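## Task

Slide onto the blue rod, in this exact sequence, a small wheel, another small wheel and then a large wheel. Afterwards set the rod down gently on the table and leave the other rod with no wheels on it. Once any wheel is on the rod, neither that wheel nor the rod may strike the table or any part that is not on the rod, or the task fails. Finish by opening the grippers and pulling the arms away. The result only counts if it stays in place without the robot holding it.

## Robot and tools

Robot: two arms, left_arm and right_arm, each ending in a two-finger parallel gripper. All poses use one shared scene frame. Its origin sits on the table top midway between the arms, +x points out across the table, +z points up, and left_arm is on the +y side. The names left and right do not tell you image sides. Base roots: left_arm at (-0.037, +0.362, +0.395) m, right_arm at (-0.004, -0.316, +0.395) m, both tilted. Mounting plates and the metal frame behind the arms are fixed obstacles.

Gripper frame: fingers extend along the gripper's +z axis and close along its y axis. end_effector_position is the point between the pads, roughly 1 cm short of the fingertips. Opening runs from -1 (closed) to +1 (fully open, 0.094 m).

execute_actions(actions): actions is a list of up to 15 actions, run in order. Each action is a table of up to 15 rows; each row is applied for one control step of 1/30 s, and if fewer than 15 rows are given the last one is repeated to fill the action. Every row holds exactly 16 plain numbers covering both arms even if only one moves: left_arm x, y, z, qw, qx, qy, qz, opening, then right_arm x, y, z, qw, qx, qy, qz, opening. x, y, z are an absolute target in metres for that gripper's end_effector_position and the quaternion (w first) is an absolute target orientation, both in the scene frame; these are poses, not offsets. An action is rejected for both arms if any target lies more than 0.6 m from that gripper's current position along any of the gripper's own axes. A malformed action, or a first action failing that check against the latest reported state, rejects the whole call and nothing moves. An empty list just returns state and images. To hold orientation, repeat the same quaternion in every row rather than copying the slightly drifted reported one.

Each step, the commanded pose is clipped to within 70 mm and 16 degrees of the measured pose, then damped inverse kinematics drives the joints, favouring position over orientation. Distant targets may need several actions; after an action the arm only continues to its last clipped pose, so send the remainder next. Arms often settle a centimetre or more from the target, usually low. Elbows cannot fully straighten.

move(target, speed, blocking): target is a single 16-number row, laid out as above, giving absolute poses and openings for both arms. Each gripper follows a straight line toward its pose, all arms finishing together, over 0.5 to 10 s (stopping short if longer is needed). speed is the path's top speed in m/s, 0.002 to 0.5, default 0.25; rotation is capped at twice that value in rad/s. Rotation takes the shorter direction. The opening is sent when the move starts. Paths ignore obstacles and the other arm; grippers lag, wander and can overshoot speed, especially near full reach. Faster contact and targets deeper past contact press harder. With blocking=false the result returns after 0.5 s while motion continues; use wait(0) to check, and call wait or stop before sending new rows or moves. The result adds a "move:" line: ending done, off_target, moving, held (a check blocked the final step) or fault, plus limits such as paced (pose was clipped) or held (some steps blocked; the arm may then speed up). It also lists each gripper's distance from its target. If only one arm is named, the other finished fine.

wait(seconds): 0 to 10 s, arms hold their last command; returns early if a running move ends. stop(): brakes a running move (needs room; fingers keep moving). zoom_image(camera, region): region is [x0, y0, x1, y1] pixels of that camera's latest image, at most 504 by 504, origin at top-left. show_instructions(): shows the reference pictures. read_manual(section): licence texts, "licences". finished_scene(scene): ends scene 1 or 2 permanently and reports success; the next scene's task comes in its result.

Cameras: cam_head_left and cam_head_right (896x504, fixed above and behind), cam_left_wrist and cam_right_wrist (504x504 fisheye on the hands). Calibration matrices are supplied and may be off by a few degrees and millimetres.

Result lines: the state line gives each gripper's position and quaternion (reported position can be off at long reach). Hand target shows where the controller is currently steering. grip_measured is the finger opening on the command scale; the last Joint positions entry is opening in metres. Joint torques are total drive outputs, noisy and offset. pose unreachable means the clearance check altered or blocked that arm. FAULT lines mean an arm stopped.

Gripping: fingers go to the grip_measured value you command. To hold something, command about 0.03 below the current grip_measured (less for a lighter hold). Readings can be off by about 1 mm. Pads push roughly 50 to 62 N max, less on very thin parts.

Joint ranges (rad), base to wrist: waist -2.618 to 3.054, shoulder 0 to 3.142, elbow 0 to 3.142, wrist pitch -1.571 to 1.571, wrist yaw -1.571 to 1.571, wrist roll -2.094 to 2.094.

Holding still: resend an idle arm's exact last reported pose and intended opening in every call. The robot keeps executing your last command while you are composing a reply.

Avoid: arms colliding or pushing on each other; knocking anything off the table; the threaded rod or its wheels hitting the table or loose parts; drops, slips, slams and hard shoves. A blocked arm keeps pressing until commanded otherwise. Holding loads heats motors: a warning appears at 75 °C, 90 °C stops the arm for 10 s, and at 100 °C the arm goes limp and falls.

Each tool is called as name(argument=value, ...), one argument or row to a line, values as JSON.

Reference images:

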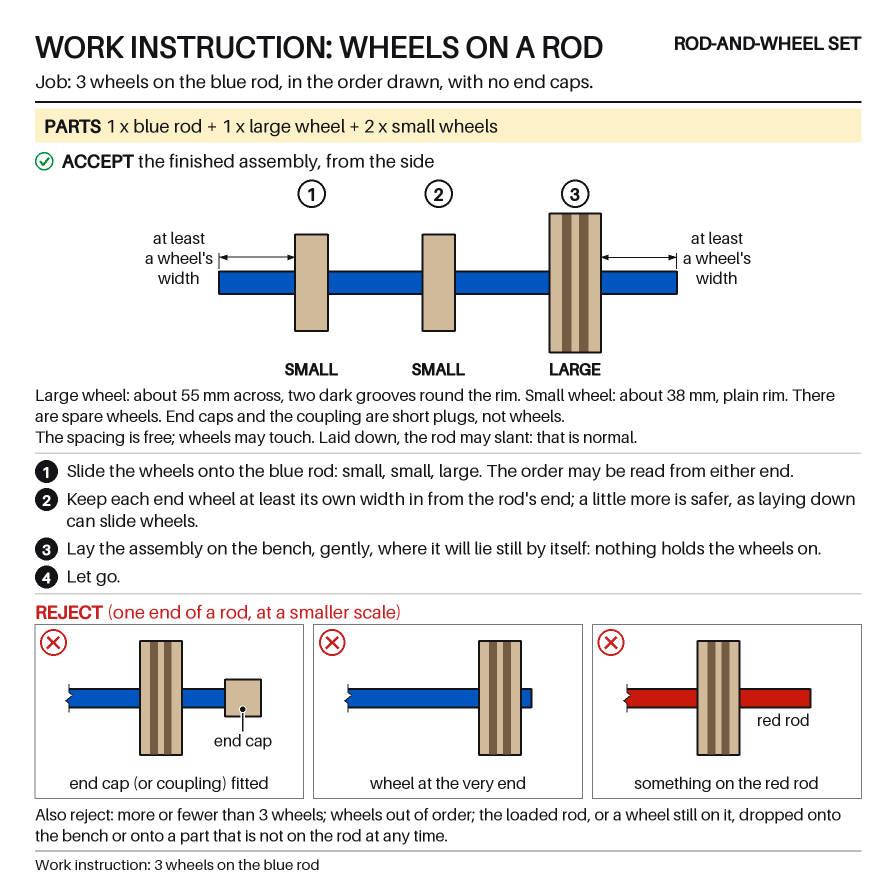

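## Session

execute_actions(
  actions=[],
)

Scene clock: 0.00 s.
left_arm: end_effector_position=(+0.1859, +0.0897, +0.1049) grip_measured=-0.984 end_effector_quat_wxyz=(+0.043, +0.362, +0.929, +0.067) | right_arm: end_effector_position=(+0.6810, -0.2168, +0.2528) grip_measured=+1.000 end_effector_quat_wxyz=(-0.045, +0.739, +0.501, +0.448)
Joint positions: left_arm=[-0.678  2.562  1.123  0.391 -1.022  0.265  0.001] | right_arm=[ 0.34   2.081  1.847  0.002 -0.035  1.68   0.094]
Joint velocities: left_arm=[ 0.002 -0.017  0.002  0.007 -0.037 -0.022  0.001] | right_arm=[-0.002  0.017  0.007 -0.037  0.007 -0.037  0.   ]
Joint torques (N m, as the arm reports them, + toward a larger angle): no reading
Motor temperatures (°C, as the motors report them): left_arm=[27 26 29 29 30 29] | right_arm=[27 28 30 27 30 28]
Hand target (left_arm): +0.187, +0.084, +0.110; +0.050, +0.364, +0.928, +0.062
Hand target (right_arm): +0.684, -0.211, +0.264; -0.048, +0.732, +0.502, +0.458

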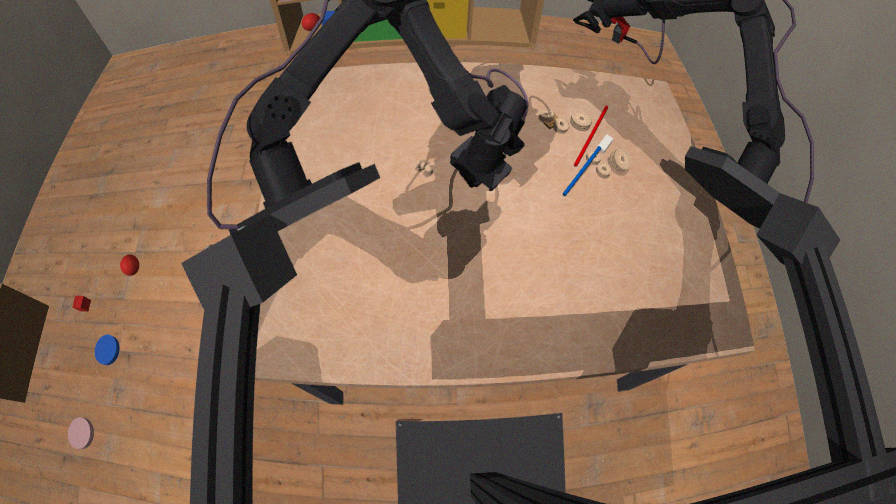

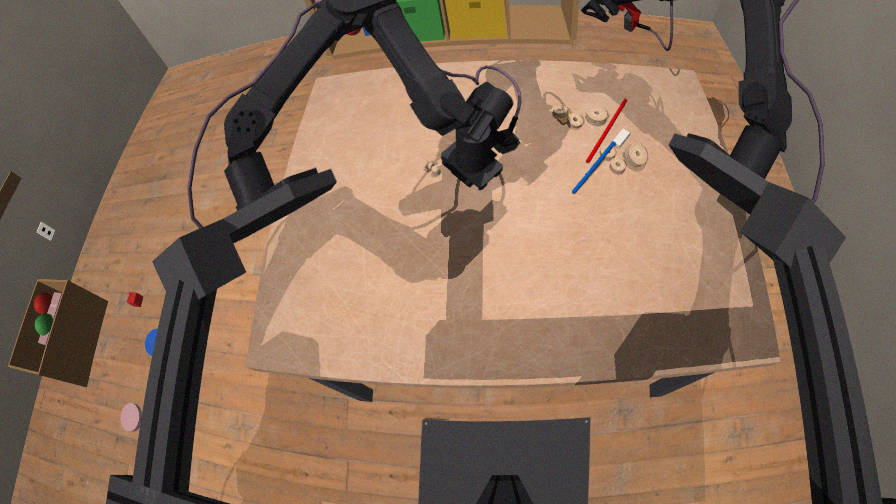

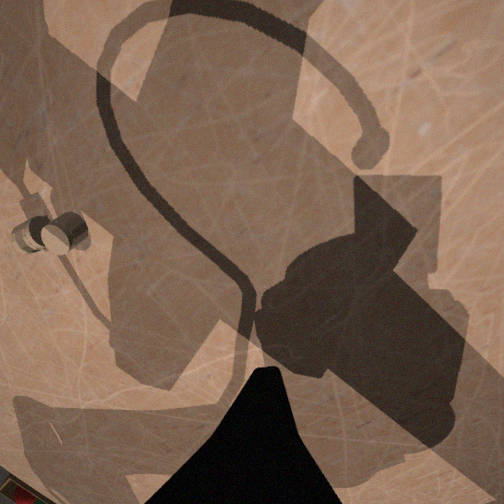

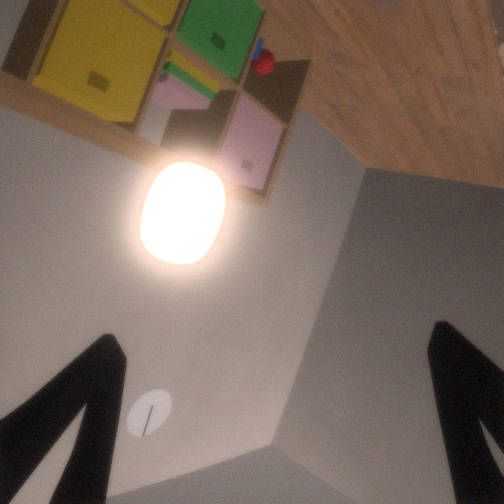

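zoom_image(
  camera="cam_head_right",
  region=[520, 70, 700, 210],
)

zoom_image(
  camera="cam_head_left",
  region=[500, 70, 680, 210],
)

Region (520, 70, 700, 210) of cam_head_right's 896x504 image, scaled by 2.800, with more detail than that image has.

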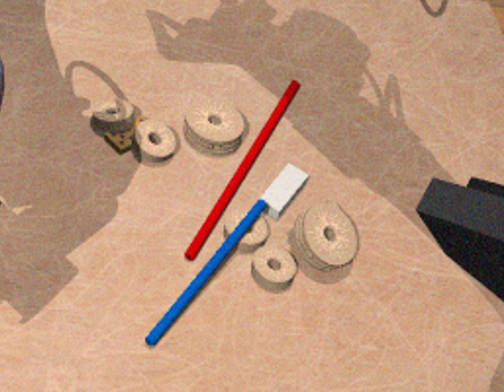

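Region (500, 70, 680, 210) of cam_head_left's 896x504 image, scaled by 2.800, with more detail than that image has.

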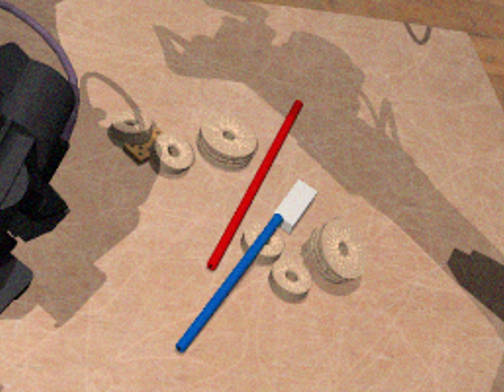

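move(
  target=[0.253,-0.131,0.10,0,0.346,0.938,0,0.2, 0.55,-0.35,0.30,-0.045,0.739,0.501,0.448,1],
)

Scene clock: 2.23 s.
left_arm: end_effector_position=(+0.2505, -0.1178, +0.0926) grip_measured=+0.197 end_effector_quat_wxyz=(+0.053, +0.340, +0.938, -0.048) | right_arm: end_effector_position=(+0.5575, -0.3571, +0.2957) grip_measured=+1.000 end_effector_quat_wxyz=(-0.035, +0.745, +0.495, +0.446)
Joint positions: left_arm=[-0.78   3.145  2.475 -0.407 -0.851  0.127  0.056] | right_arm=[ 0.076  1.448  1.155  0.07  -0.271  1.63   0.094]
Joint velocities: left_arm=[ 0.017  0.012 -0.002  0.007 -0.007  0.007 -0.001] | right_arm=[-0.002  0.012  0.012 -0.037 -0.007 -0.066  0.   ]
Joint torques (N m, as the arm reports them, + toward a larger angle): left_arm=[-12.78  -8.29   4.96   0.2    0.11   0.03] | right_arm=[ 2.91 -9.68  3.84  0.69 -0.61 -0.03]
Motor temperatures (°C, as the motors report them): left_arm=[27 27 29 29 30 29] | right_arm=[27 28 30 27 30 28]
Hand target (left_arm): +0.250, -0.129, +0.103; +0.060, +0.345, +0.935, -0.061
Hand target (right_arm): +0.551, -0.352, +0.299; -0.045, +0.740, +0.500, +0.448
Off the commanded pose (left_arm): 0.015 m, 8 deg.
Off the commanded pose (right_arm): 0.011 m, 2 deg.
joint sent to its limit (left arm) — the command would take joint 2 (shoulder) past its upper limit, so that joint was sent only as far as its limit.
move: off_target (left_arm, right_arm)
camera_calibration (this result's frames):
cam_left_wrist: T_world_to_cam=[[-0.731125, -0.681951, -0.0199579, 0.104601], [-0.644493, 0.680778, 0.348095, 0.246188], [-0.223797, 0.267363, -0.937247, 0.274793], [0, 0, 0, 1]] pos_world=[0.29664, -0.169737, 0.17394]
cam_right_wrist: T_world_to_cam=[[-0.72422, 0.594352, -0.349644, 0.724822], [-0.281676, 0.207835, 0.93673, -0.0165045], [0.629416, 0.776885, 0.0168963, 0.0230011], [0, 0, 0, 1]] pos_world=[0.505804, -0.445239, 0.268502]

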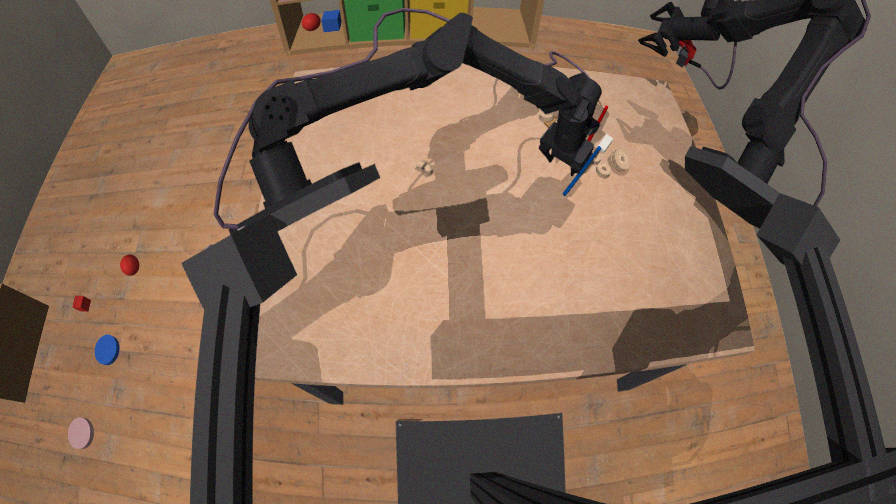

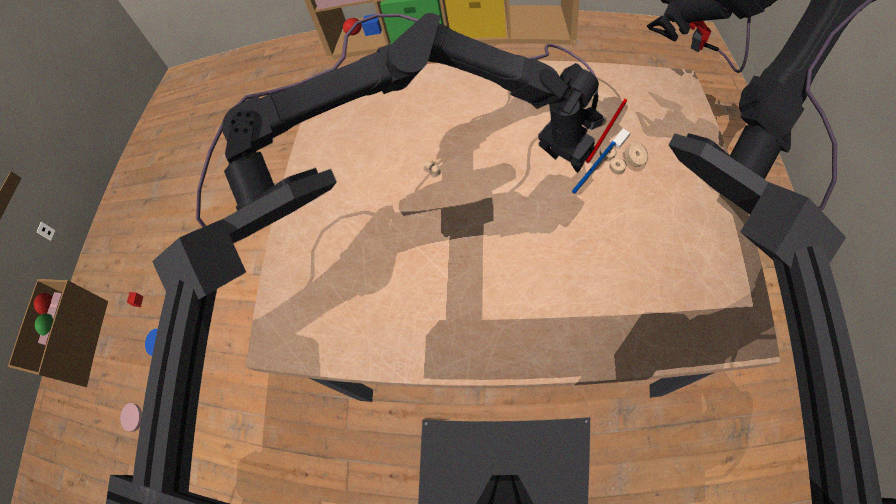

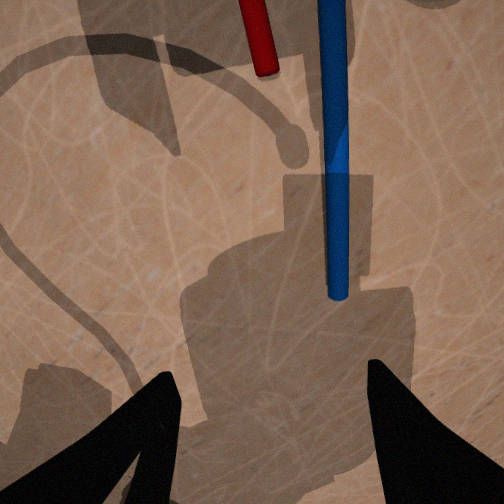

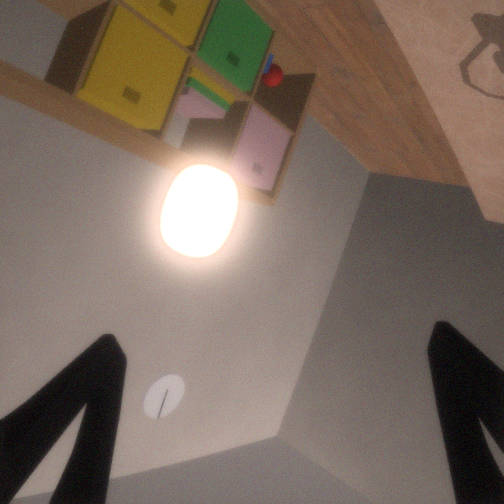

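move(
  target=[0.2,0.15,0.15,0,0.346,0.938,0,0.2, 0.30,-0.18,0.12,0,0.346,0.938,0,0.2],
)

Scene clock: 6.13 s.
left_arm: end_effector_position=(+0.2045, +0.1497, +0.1427) grip_measured=+0.197 end_effector_quat_wxyz=(-0.005, +0.345, +0.939, +0.006) | right_arm: end_effector_position=(+0.2846, -0.1916, +0.1213) grip_measured=+0.202 end_effector_quat_wxyz=(-0.019, +0.340, +0.940, -0.004)
Joint positions: left_arm=[-0.606  2.198  0.89   0.206 -0.856  0.22   0.056] | right_arm=[0.469 2.138 0.867 0.256 0.765 0.828 0.056]
Joint velocities: left_arm=[ 0.007 -0.027 -0.007  0.022 -0.007 -0.037 -0.001] | right_arm=[ 0.002 -0.007  0.007  0.037 -0.007 -0.007 -0.   ]
Joint torques (N m, as the arm reports them, + toward a larger angle): left_arm=[-7.   -7.5  -1.34  0.2   0.04  0.09] | right_arm=[ 7.   -5.5   2.21  0.02  0.15 -0.04]
Motor temperatures (°C, as the motors report them): left_arm=[28 27 29 29 30 29] | right_arm=[27 28 30 27 30 28]
Hand target (left_arm): +0.204, +0.150, +0.147; -0.000, +0.346, +0.938, +0.000
Hand target (right_arm): +0.297, -0.185, +0.125; -0.002, +0.342, +0.940, +0.001
Off the commanded pose (left_arm): 0.009 m, 1 deg.
Off the commanded pose (right_arm): 0.019 m, 2 deg.
move: off_target (right_arm)
camera_calibration (this result's frames):
cam_left_wrist: T_world_to_cam=[[-0.739917, -0.66974, -0.0630221, 0.260552], [-0.609479, 0.627782, 0.484175, -0.00164809], [-0.284707, 0.39666, -0.872699, 0.223824], [0, 0, 0, 1]] pos_world=[0.255507, 0.0867549, 0.212549]
cam_right_wrist: T_world_to_cam=[[-0.709364, -0.704487, -0.0223706, 0.0751454], [-0.538988, 0.521721, 0.661286, 0.202369], [-0.454196, 0.48115, -0.7498, 0.413909], [0, 0, 0, 1]] pos_world=[0.350376, -0.251794, 0.178206]

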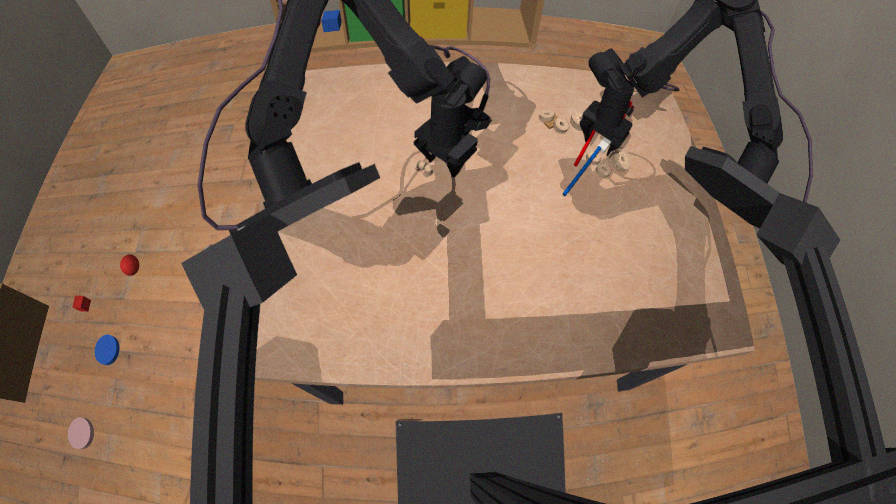

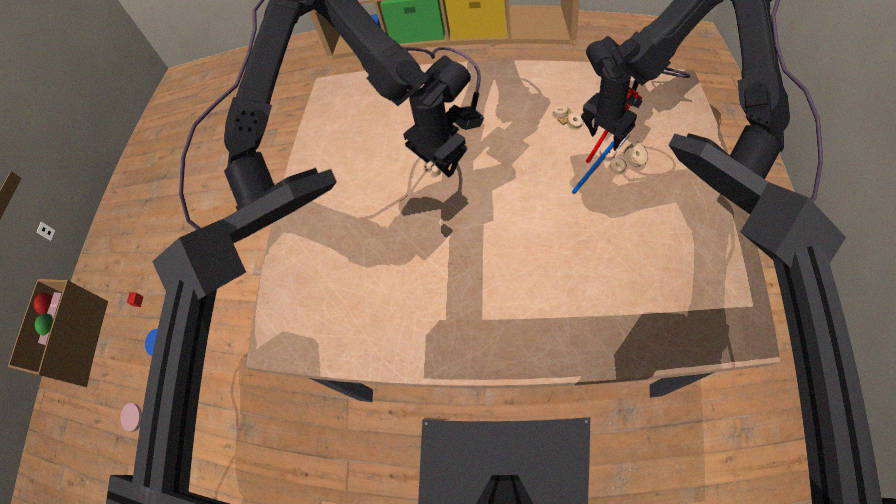

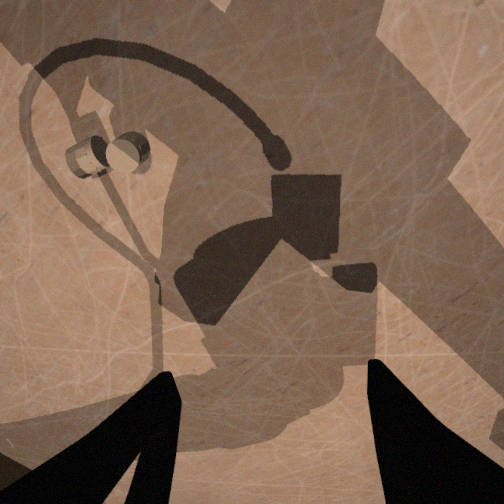

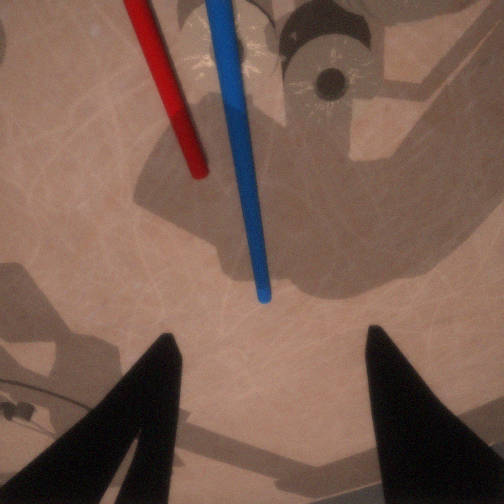

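move(
  target=[0.2,0.15,0.15,0,0.346,0.938,0,0.2, 0.305,-0.176,0.045,0,0.37,0.929,0,-0.3],
  speed=0.15,
)

Scene clock: 7.40 s.
left_arm: end_effector_position=(+0.1999, +0.1533, +0.1423) grip_measured=+0.197 end_effector_quat_wxyz=(-0.009, +0.347, +0.938, +0.007) | right_arm: end_effector_position=(+0.2994, -0.1803, +0.0471) grip_measured=-0.298 end_effector_quat_wxyz=(-0.007, +0.369, +0.929, -0.007)
Joint positions: left_arm=[-0.603  2.196  0.875  0.21  -0.856  0.219  0.056] | right_arm=[0.355 2.39  1.074 0.412 0.713 0.746 0.033]
Joint velocities: left_arm=[-0.022 -0.002 -0.007 -0.022  0.007  0.051  0.001] | right_arm=[-0.002 -0.007  0.007 -0.007 -0.037  0.037 -0.   ]
Joint torques (N m, as the arm reports them, + toward a larger angle): left_arm=[-7.97 -7.53 -1.31  0.21  0.   -0.07] | right_arm=[ 6.19 -5.2   1.17  0.08 -0.03 -0.02]
Motor temperatures (°C, as the motors report them): left_arm=[28 28 29 29 30 29] | right_arm=[27 28 30 27 30 28]
Hand target (left_arm): +0.200, +0.150, +0.150; -0.000, +0.346, +0.938, +0.000
Hand target (right_arm): +0.305, -0.175, +0.046; -0.001, +0.370, +0.929, -0.000
Off the commanded pose (left_arm): 0.008 m, 1 deg.
Off the commanded pose (right_arm): 0.007 m, 1 deg.
move: done
camera_calibration (this result's frames):
cam_left_wrist: T_world_to_cam=[[-0.743487, -0.665944, -0.0612054, 0.259411], [-0.603176, 0.628245, 0.491413, -0.00894249], [-0.288801, 0.402276, -0.868774, 0.220172], [0, 0, 0, 1]] pos_world=[0.251061, 0.0898015, 0.211551]
cam_right_wrist: T_world_to_cam=[[-0.750945, -0.659799, -0.0273159, 0.112603], [-0.518731, 0.563781, 0.642704, 0.25589], [-0.408656, 0.496805, -0.765628, 0.349473], [0, 0, 0, 1]] pos_world=[0.360111, -0.243591, 0.106181]

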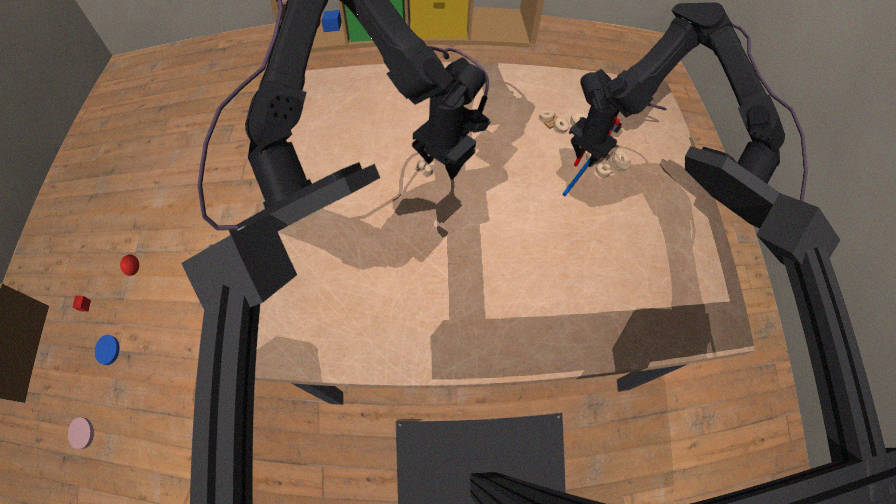

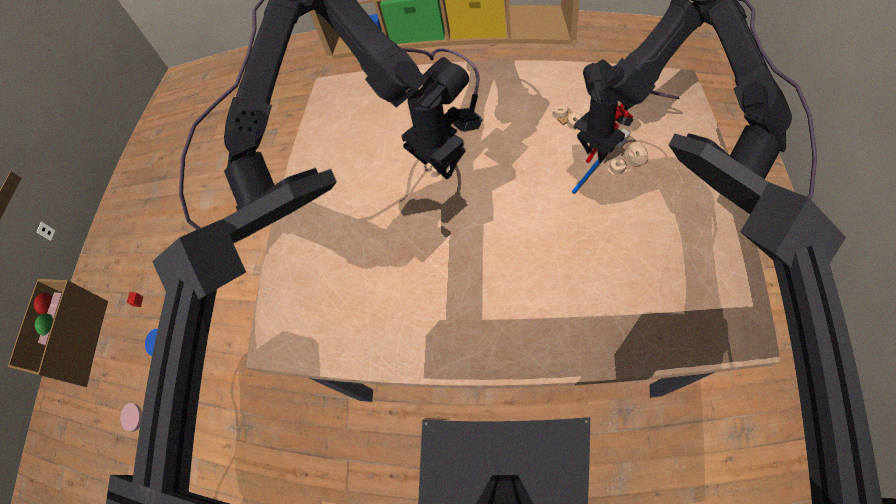

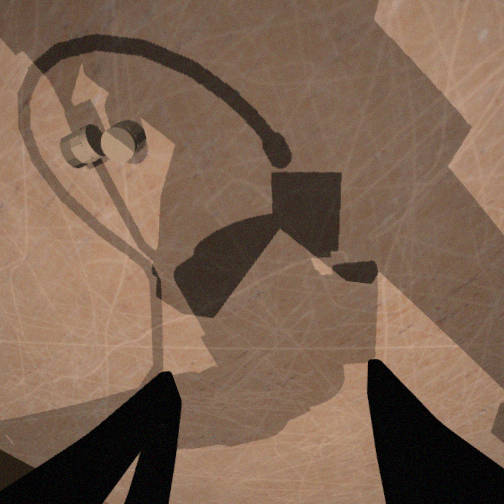

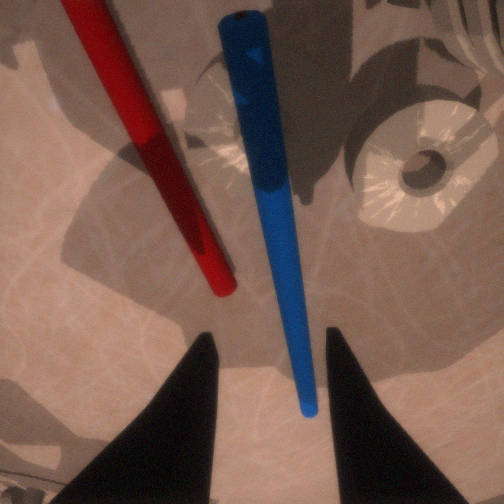

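move(
  target=[0.2,0.15,0.15,0,0.346,0.938,0,0.2, 0.279,-0.166,0.04,0,0.37,0.929,0,-0.3],
  speed=0.1,
)

move(
  target=[0.2,0.15,0.15,0,0.346,0.938,0,0.2, 0.279,-0.166,0.013,0,0.37,0.929,0,-0.3],
  speed=0.05,
)

Scene clock: 8.53 s.
left_arm: end_effector_position=(+0.1999, +0.1539, +0.1419) grip_measured=+0.197 end_effector_quat_wxyz=(-0.009, +0.346, +0.938, +0.008) | right_arm: end_effector_position=(+0.2854, -0.1722, +0.0380) grip_measured=-0.298 end_effector_quat_wxyz=(+0.001, +0.376, +0.927, -0.004)
Joint positions: left_arm=[-0.601  2.196  0.875  0.21  -0.856  0.219  0.056] | right_arm=[0.355 2.452 1.057 0.515 0.713 0.745 0.033]
Joint velocities: left_arm=[ 0.012 -0.032 -0.012  0.037  0.007  0.007 -0.002] | right_arm=[-0.012 -0.017  0.007 -0.051  0.007 -0.022  0.   ]
Joint torques (N m, as the arm reports them, + toward a larger angle): left_arm=[-8.15 -7.57 -1.34  0.18  0.   -0.07] | right_arm=[ 6.61 -5.3  -1.83  0.09  0.03 -0.01]
Motor temperatures (°C, as the motors report them): left_arm=[28 28 29 29 30 29] | right_arm=[28 28 30 27 30 28]
Hand target (left_arm): +0.200, +0.150, +0.150; -0.000, +0.346, +0.938, -0.000
Hand target (right_arm): +0.279, -0.167, +0.040; -0.000, +0.370, +0.929, -0.000
Off the commanded pose (left_arm): 0.009 m, 1 deg.
Off the commanded pose (right_arm): 0.009 m, 1 deg.
move: done
camera_calibration (this result's frames):
cam_left_wrist: T_world_to_cam=[[-0.74253, -0.666975, -0.0615895, 0.25985], [-0.603767, 0.626665, 0.492703, -0.00889266], [-0.290024, 0.403033, -0.868015, 0.219566], [0, 0, 0, 1]] pos_world=[0.251257, 0.0903934, 0.210972]
cam_right_wrist: T_world_to_cam=[[-0.759712, -0.648988, -0.0406563, 0.112081], [-0.521914, 0.571275, 0.633444, 0.252413], [-0.387871, 0.502454, -0.77272, 0.328088], [0, 0, 0, 1]] pos_world=[0.344143, -0.236307, 0.0981871]

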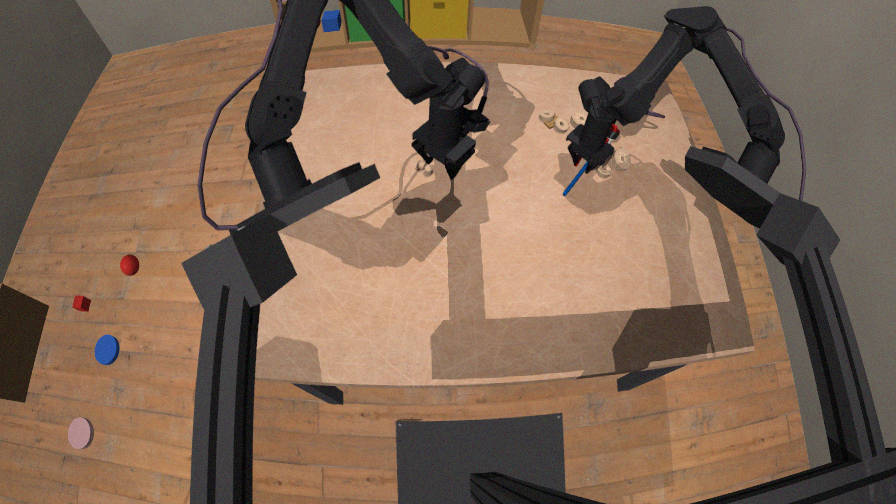

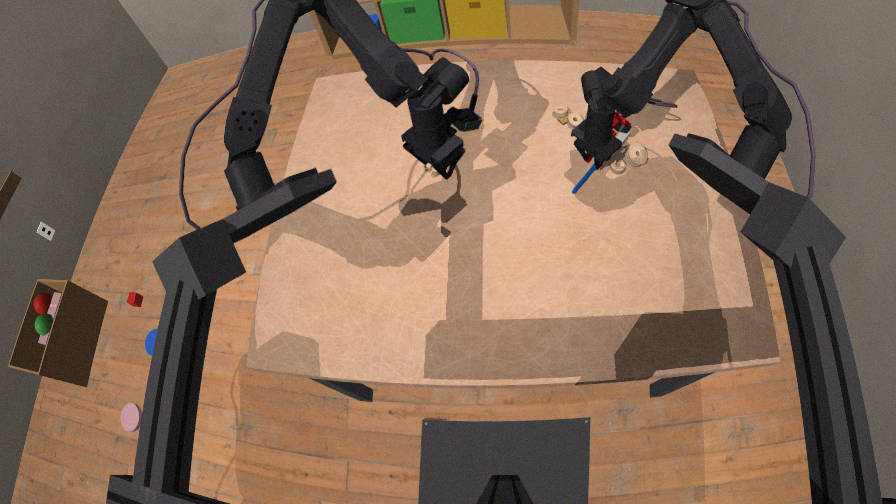

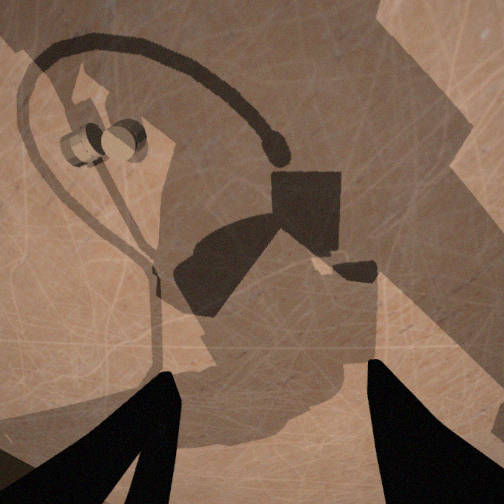

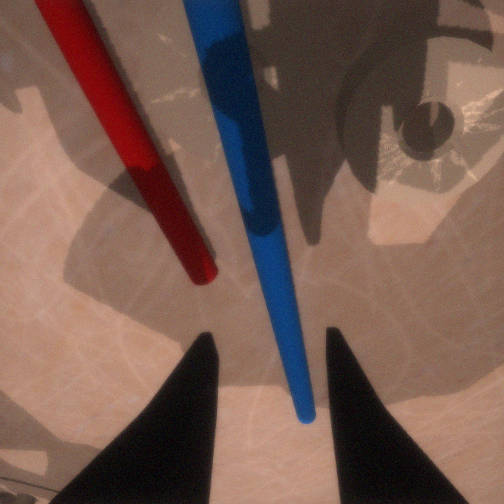

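Scene clock: 9.37 s.
left_arm: end_effector_position=(+0.2000, +0.1544, +0.1415) grip_measured=+0.197 end_effector_quat_wxyz=(-0.010, +0.345, +0.938, +0.008) | right_arm: end_effector_position=(+0.2740, -0.1700, +0.0159) grip_measured=-0.298 end_effector_quat_wxyz=(-0.007, +0.368, +0.930, -0.006)
Joint positions: left_arm=[-0.6    2.196  0.875  0.21  -0.856  0.219  0.056] | right_arm=[0.32  2.53  1.103 0.546 0.689 0.707 0.033]
Joint velocities: left_arm=[-0.012  0.007 -0.012 -0.066 -0.066 -0.066  0.001] | right_arm=[-0.007  0.027  0.012  0.051 -0.037 -0.051 -0.001]
Joint torques (N m, as the arm reports them, + toward a larger angle): left_arm=[-8.26 -7.58 -1.34  0.19  0.01 -0.07] | right_arm=[ 6.03 -4.91  0.37  0.17 -0.02 -0.01]
Motor temperatures (°C, as the motors report them): left_arm=[28 28 29 29 30 29] | right_arm=[28 28 30 27 30 28]
Hand target (left_arm): +0.200, +0.150, +0.150; -0.000, +0.346, +0.938, +0.000
Hand target (right_arm): +0.279, -0.166, +0.013; -0.000, +0.370, +0.929, +0.000
Off the commanded pose (left_arm): 0.010 m, 1 deg.
Off the commanded pose (right_arm): 0.007 m, 1 deg.
move: done
camera_calibration (this result's frames):
cam_left_wrist: T_world_to_cam=[[-0.741713, -0.667854, -0.0619006, 0.260199], [-0.604286, 0.625353, 0.493733, -0.00883454], [-0.291032, 0.403614, -0.867407, 0.219091], [0, 0, 0, 1]] pos_world=[0.251417, 0.0908715, 0.21051]
cam_right_wrist: T_world_to_cam=[[-0.749516, -0.66134, -0.0292361, 0.0988769], [-0.52044, 0.561386, 0.643418, 0.257073], [-0.409106, 0.497468, -0.764956, 0.310308], [0, 0, 0, 1]] pos_world=[0.33485, -0.233294, 0.0748571]

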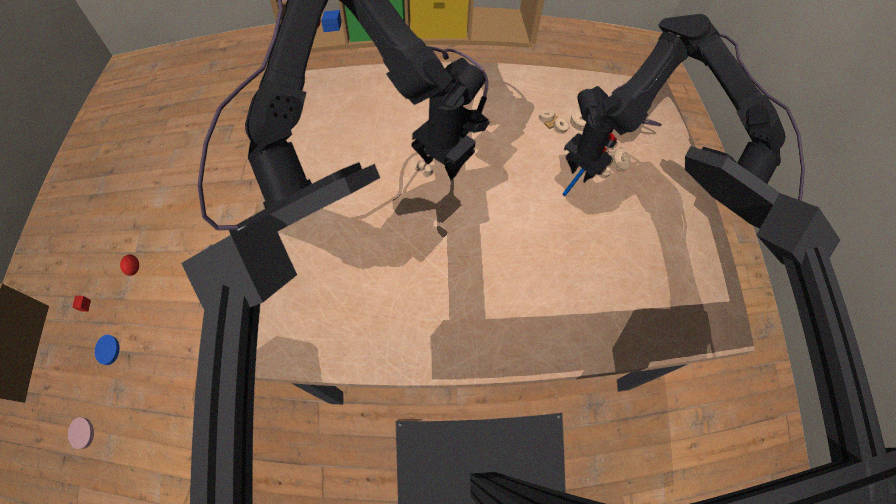

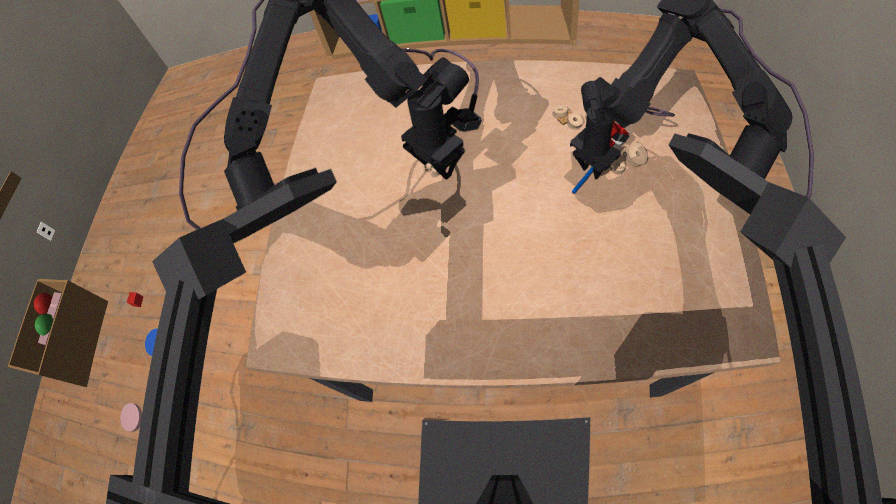

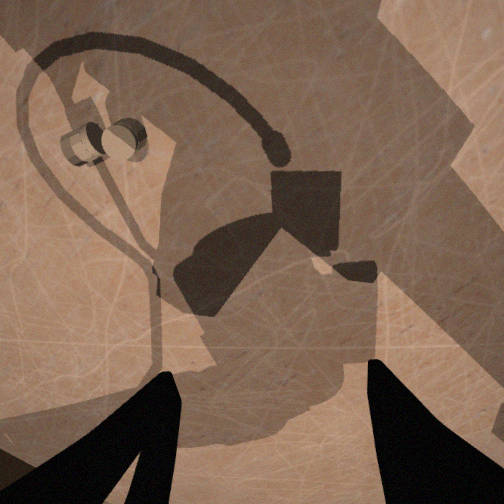

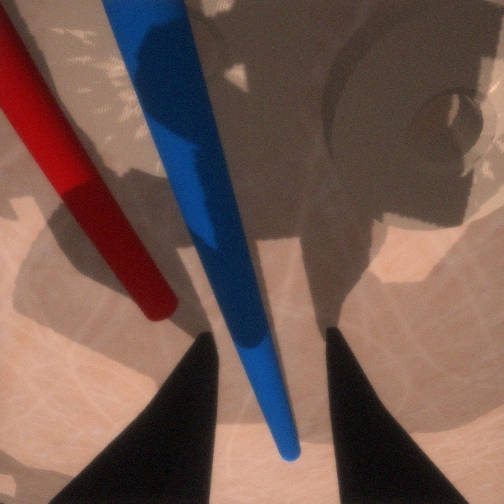

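Rod between fingers. Lower slightly and close.

move(
  target=[0.2,0.15,0.15,0,0.346,0.938,0,0.2, 0.279,-0.166,0.009,0,0.30,0.954,0,-0.3],
  speed=0.05,
)

move(
  target=[0.2,0.15,0.15,0,0.346,0.938,0,0.2, 0.279,-0.166,0.009,0,0.30,0.954,0,-0.9],
  speed=0.05,
)

Scene clock: 11.23 s.
left_arm: end_effector_position=(+0.1999, +0.1538, +0.1420) grip_measured=+0.197 end_effector_quat_wxyz=(-0.009, +0.346, +0.938, +0.008) | right_arm: end_effector_position=(+0.2760, -0.1714, +0.0141) grip_measured=-0.298 end_effector_quat_wxyz=(-0.006, +0.299, +0.954, -0.005)
Joint positions: left_arm=[-0.602  2.196  0.875  0.21  -0.856  0.219  0.056] | right_arm=[0.314 2.531 1.109 0.55  0.686 0.553 0.033]
Joint velocities: left_arm=[-0.017  0.002 -0.002  0.007  0.007  0.037 -0.001] | right_arm=[ 0.002  0.002 -0.007 -0.051 -0.037 -0.037 -0.001]
Joint torques (N m, as the arm reports them, + toward a larger angle): left_arm=[-8.1  -7.58 -1.36  0.18  0.02 -0.06] | right_arm=[ 5.8  -4.2   1.12  0.14 -0.03 -0.07]
Motor temperatures (°C, as the motors report them): left_arm=[29 28 29 29 30 29] | right_arm=[28 28 30 27 30 28]
Hand target (left_arm): +0.200, +0.150, +0.150; -0.000, +0.346, +0.938, -0.000
Hand target (right_arm): +0.279, -0.166, +0.009; +0.000, +0.300, +0.954, -0.000
Off the commanded pose (left_arm): 0.009 m, 1 deg.
Off the commanded pose (right_arm): 0.008 m, 1 deg.
move: done
camera_calibration (this result's frames):
cam_left_wrist: T_world_to_cam=[[-0.742416, -0.667108, -0.061523, 0.259754], [-0.60394, 0.626703, 0.492443, -0.00880128], [-0.289956, 0.402754, -0.868168, 0.219742], [0, 0, 0, 1]] pos_world=[0.251246, 0.090298, 0.211088]
cam_right_wrist: T_world_to_cam=[[-0.645176, -0.763354, -0.0322319, 0.0532151], [-0.598064, 0.478322, 0.643061, 0.267221], [-0.475466, 0.434164, -0.765137, 0.317906], [0, 0, 0, 1]] pos_world=[0.345302, -0.225219, 0.0731174]

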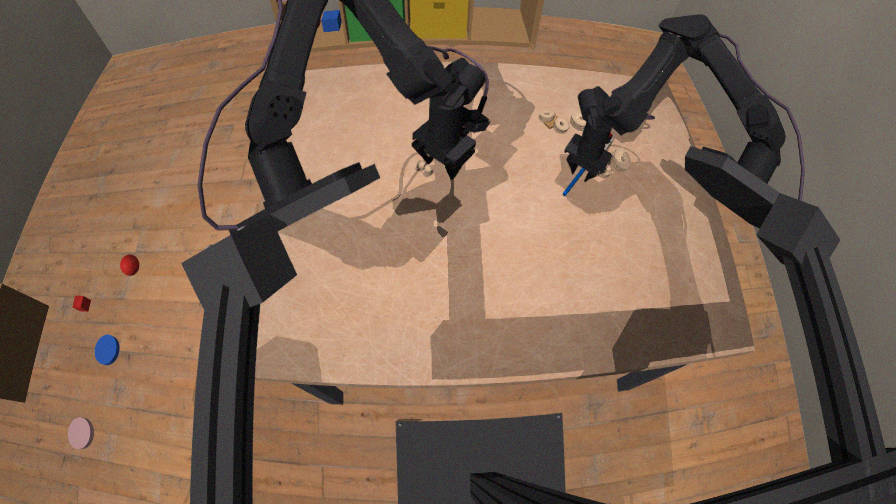

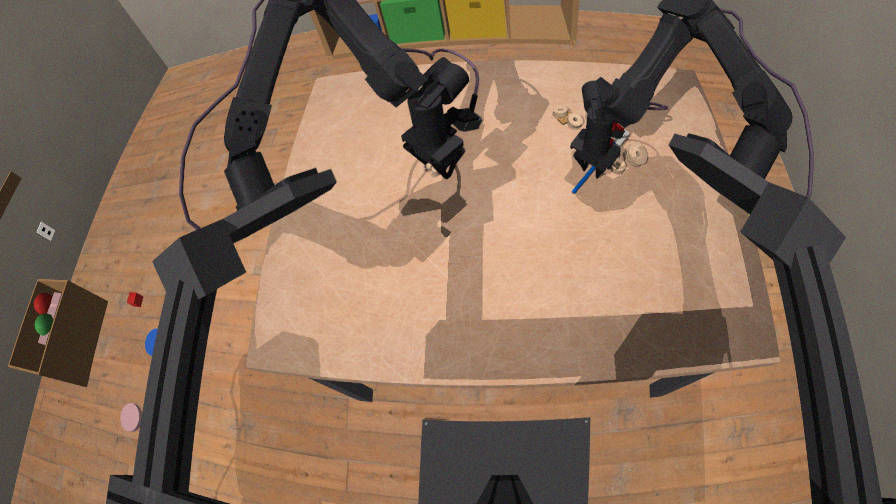

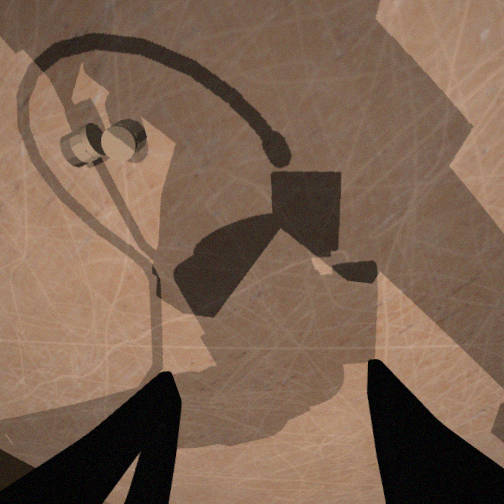

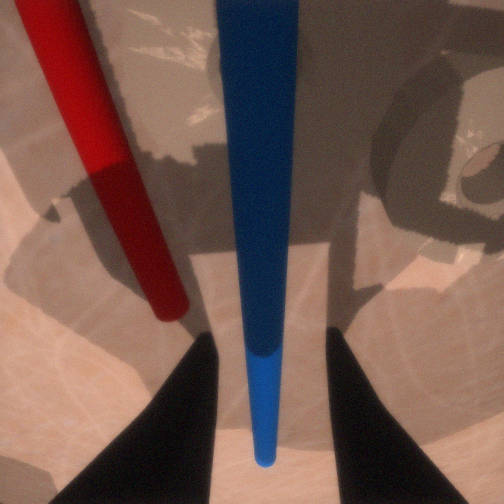

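Scene clock: 11.93 s.
left_arm: end_effector_position=(+0.2000, +0.1543, +0.1416) grip_measured=+0.197 end_effector_quat_wxyz=(-0.009, +0.346, +0.938, +0.008) | right_arm: end_effector_position=(+0.2765, -0.1714, +0.0139) grip_measured=-0.833 end_effector_quat_wxyz=(-0.005, +0.299, +0.954, -0.005)
Joint positions: left_arm=[-0.6    2.196  0.875  0.21  -0.856  0.219  0.056] | right_arm=[0.314 2.531 1.109 0.553 0.684 0.55  0.008]
Joint velocities: left_arm=[-0.012 -0.007 -0.007  0.037  0.022  0.095 -0.   ] | right_arm=[-0.017  0.007 -0.007  0.095 -0.022  0.066  0.   ]
Joint torques (N m, as the arm reports them, + toward a larger angle): left_arm=[-8.18 -7.61 -1.34  0.19  0.   -0.07] | right_arm=[ 6.03 -4.25  0.98  0.19 -0.07 -0.04]
Motor temperatures (°C, as the motors report them): left_arm=[29 28 29 29 30 29] | right_arm=[28 28 30 27 30 28]
Hand target (left_arm): +0.200, +0.150, +0.150; -0.000, +0.346, +0.938, +0.000
Hand target (right_arm): +0.279, -0.166, +0.009; -0.000, +0.300, +0.954, -0.000
Off the commanded pose (left_arm): 0.009 m, 1 deg.
Off the commanded pose (right_arm): 0.008 m, 1 deg.
move: done
camera_calibration (this result's frames):
cam_left_wrist: T_world_to_cam=[[-0.741854, -0.667705, -0.0618249, 0.26011], [-0.604217, 0.625623, 0.493475, -0.00882801], [-0.290817, 0.403442, -0.86756, 0.219222], [0, 0, 0, 1]] pos_world=[0.251383, 0.0907568, 0.210625]
cam_right_wrist: T_world_to_cam=[[-0.644425, -0.763908, -0.0340856, 0.0531953], [-0.599621, 0.477167, 0.642469, 0.267906], [-0.474522, 0.434461, -0.765554, 0.317817], [0, 0, 0, 1]] pos_world=[0.345733, -0.225278, 0.0729979]

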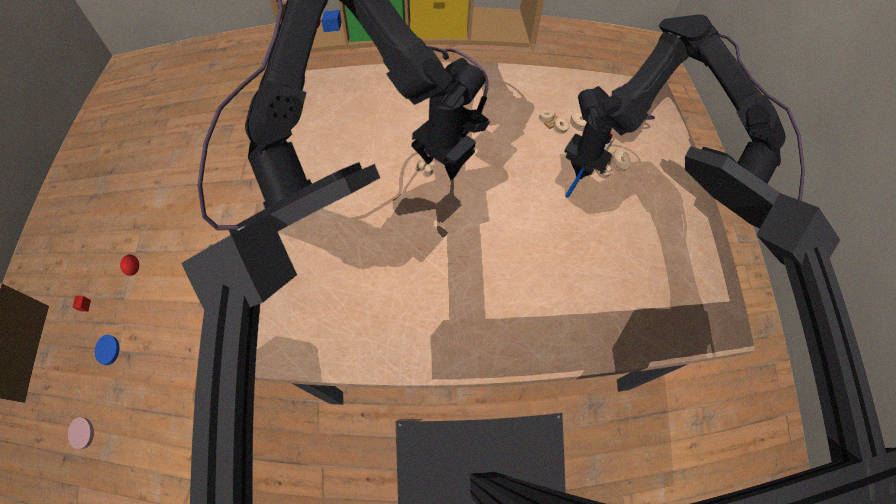

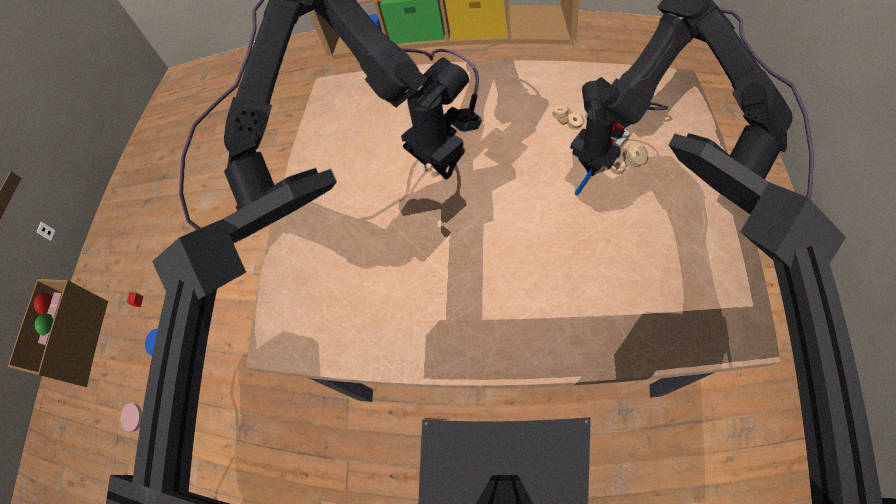

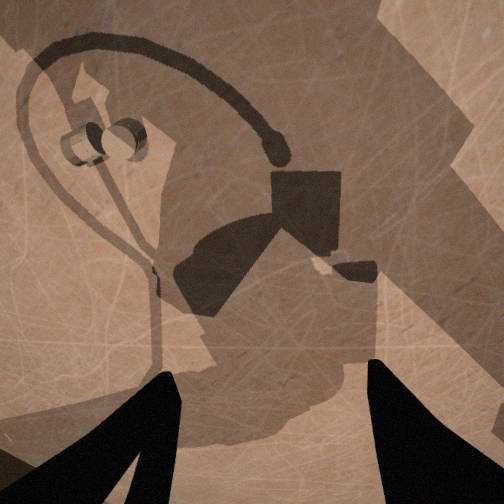

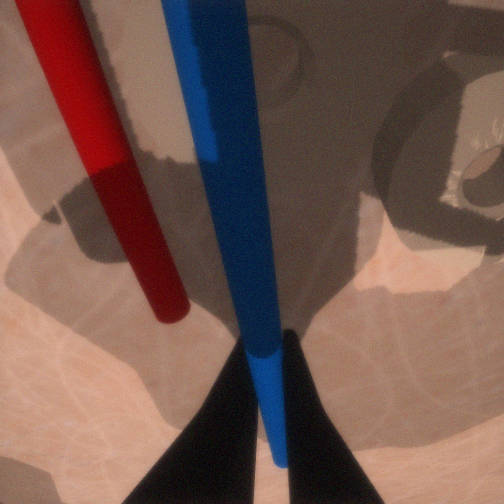

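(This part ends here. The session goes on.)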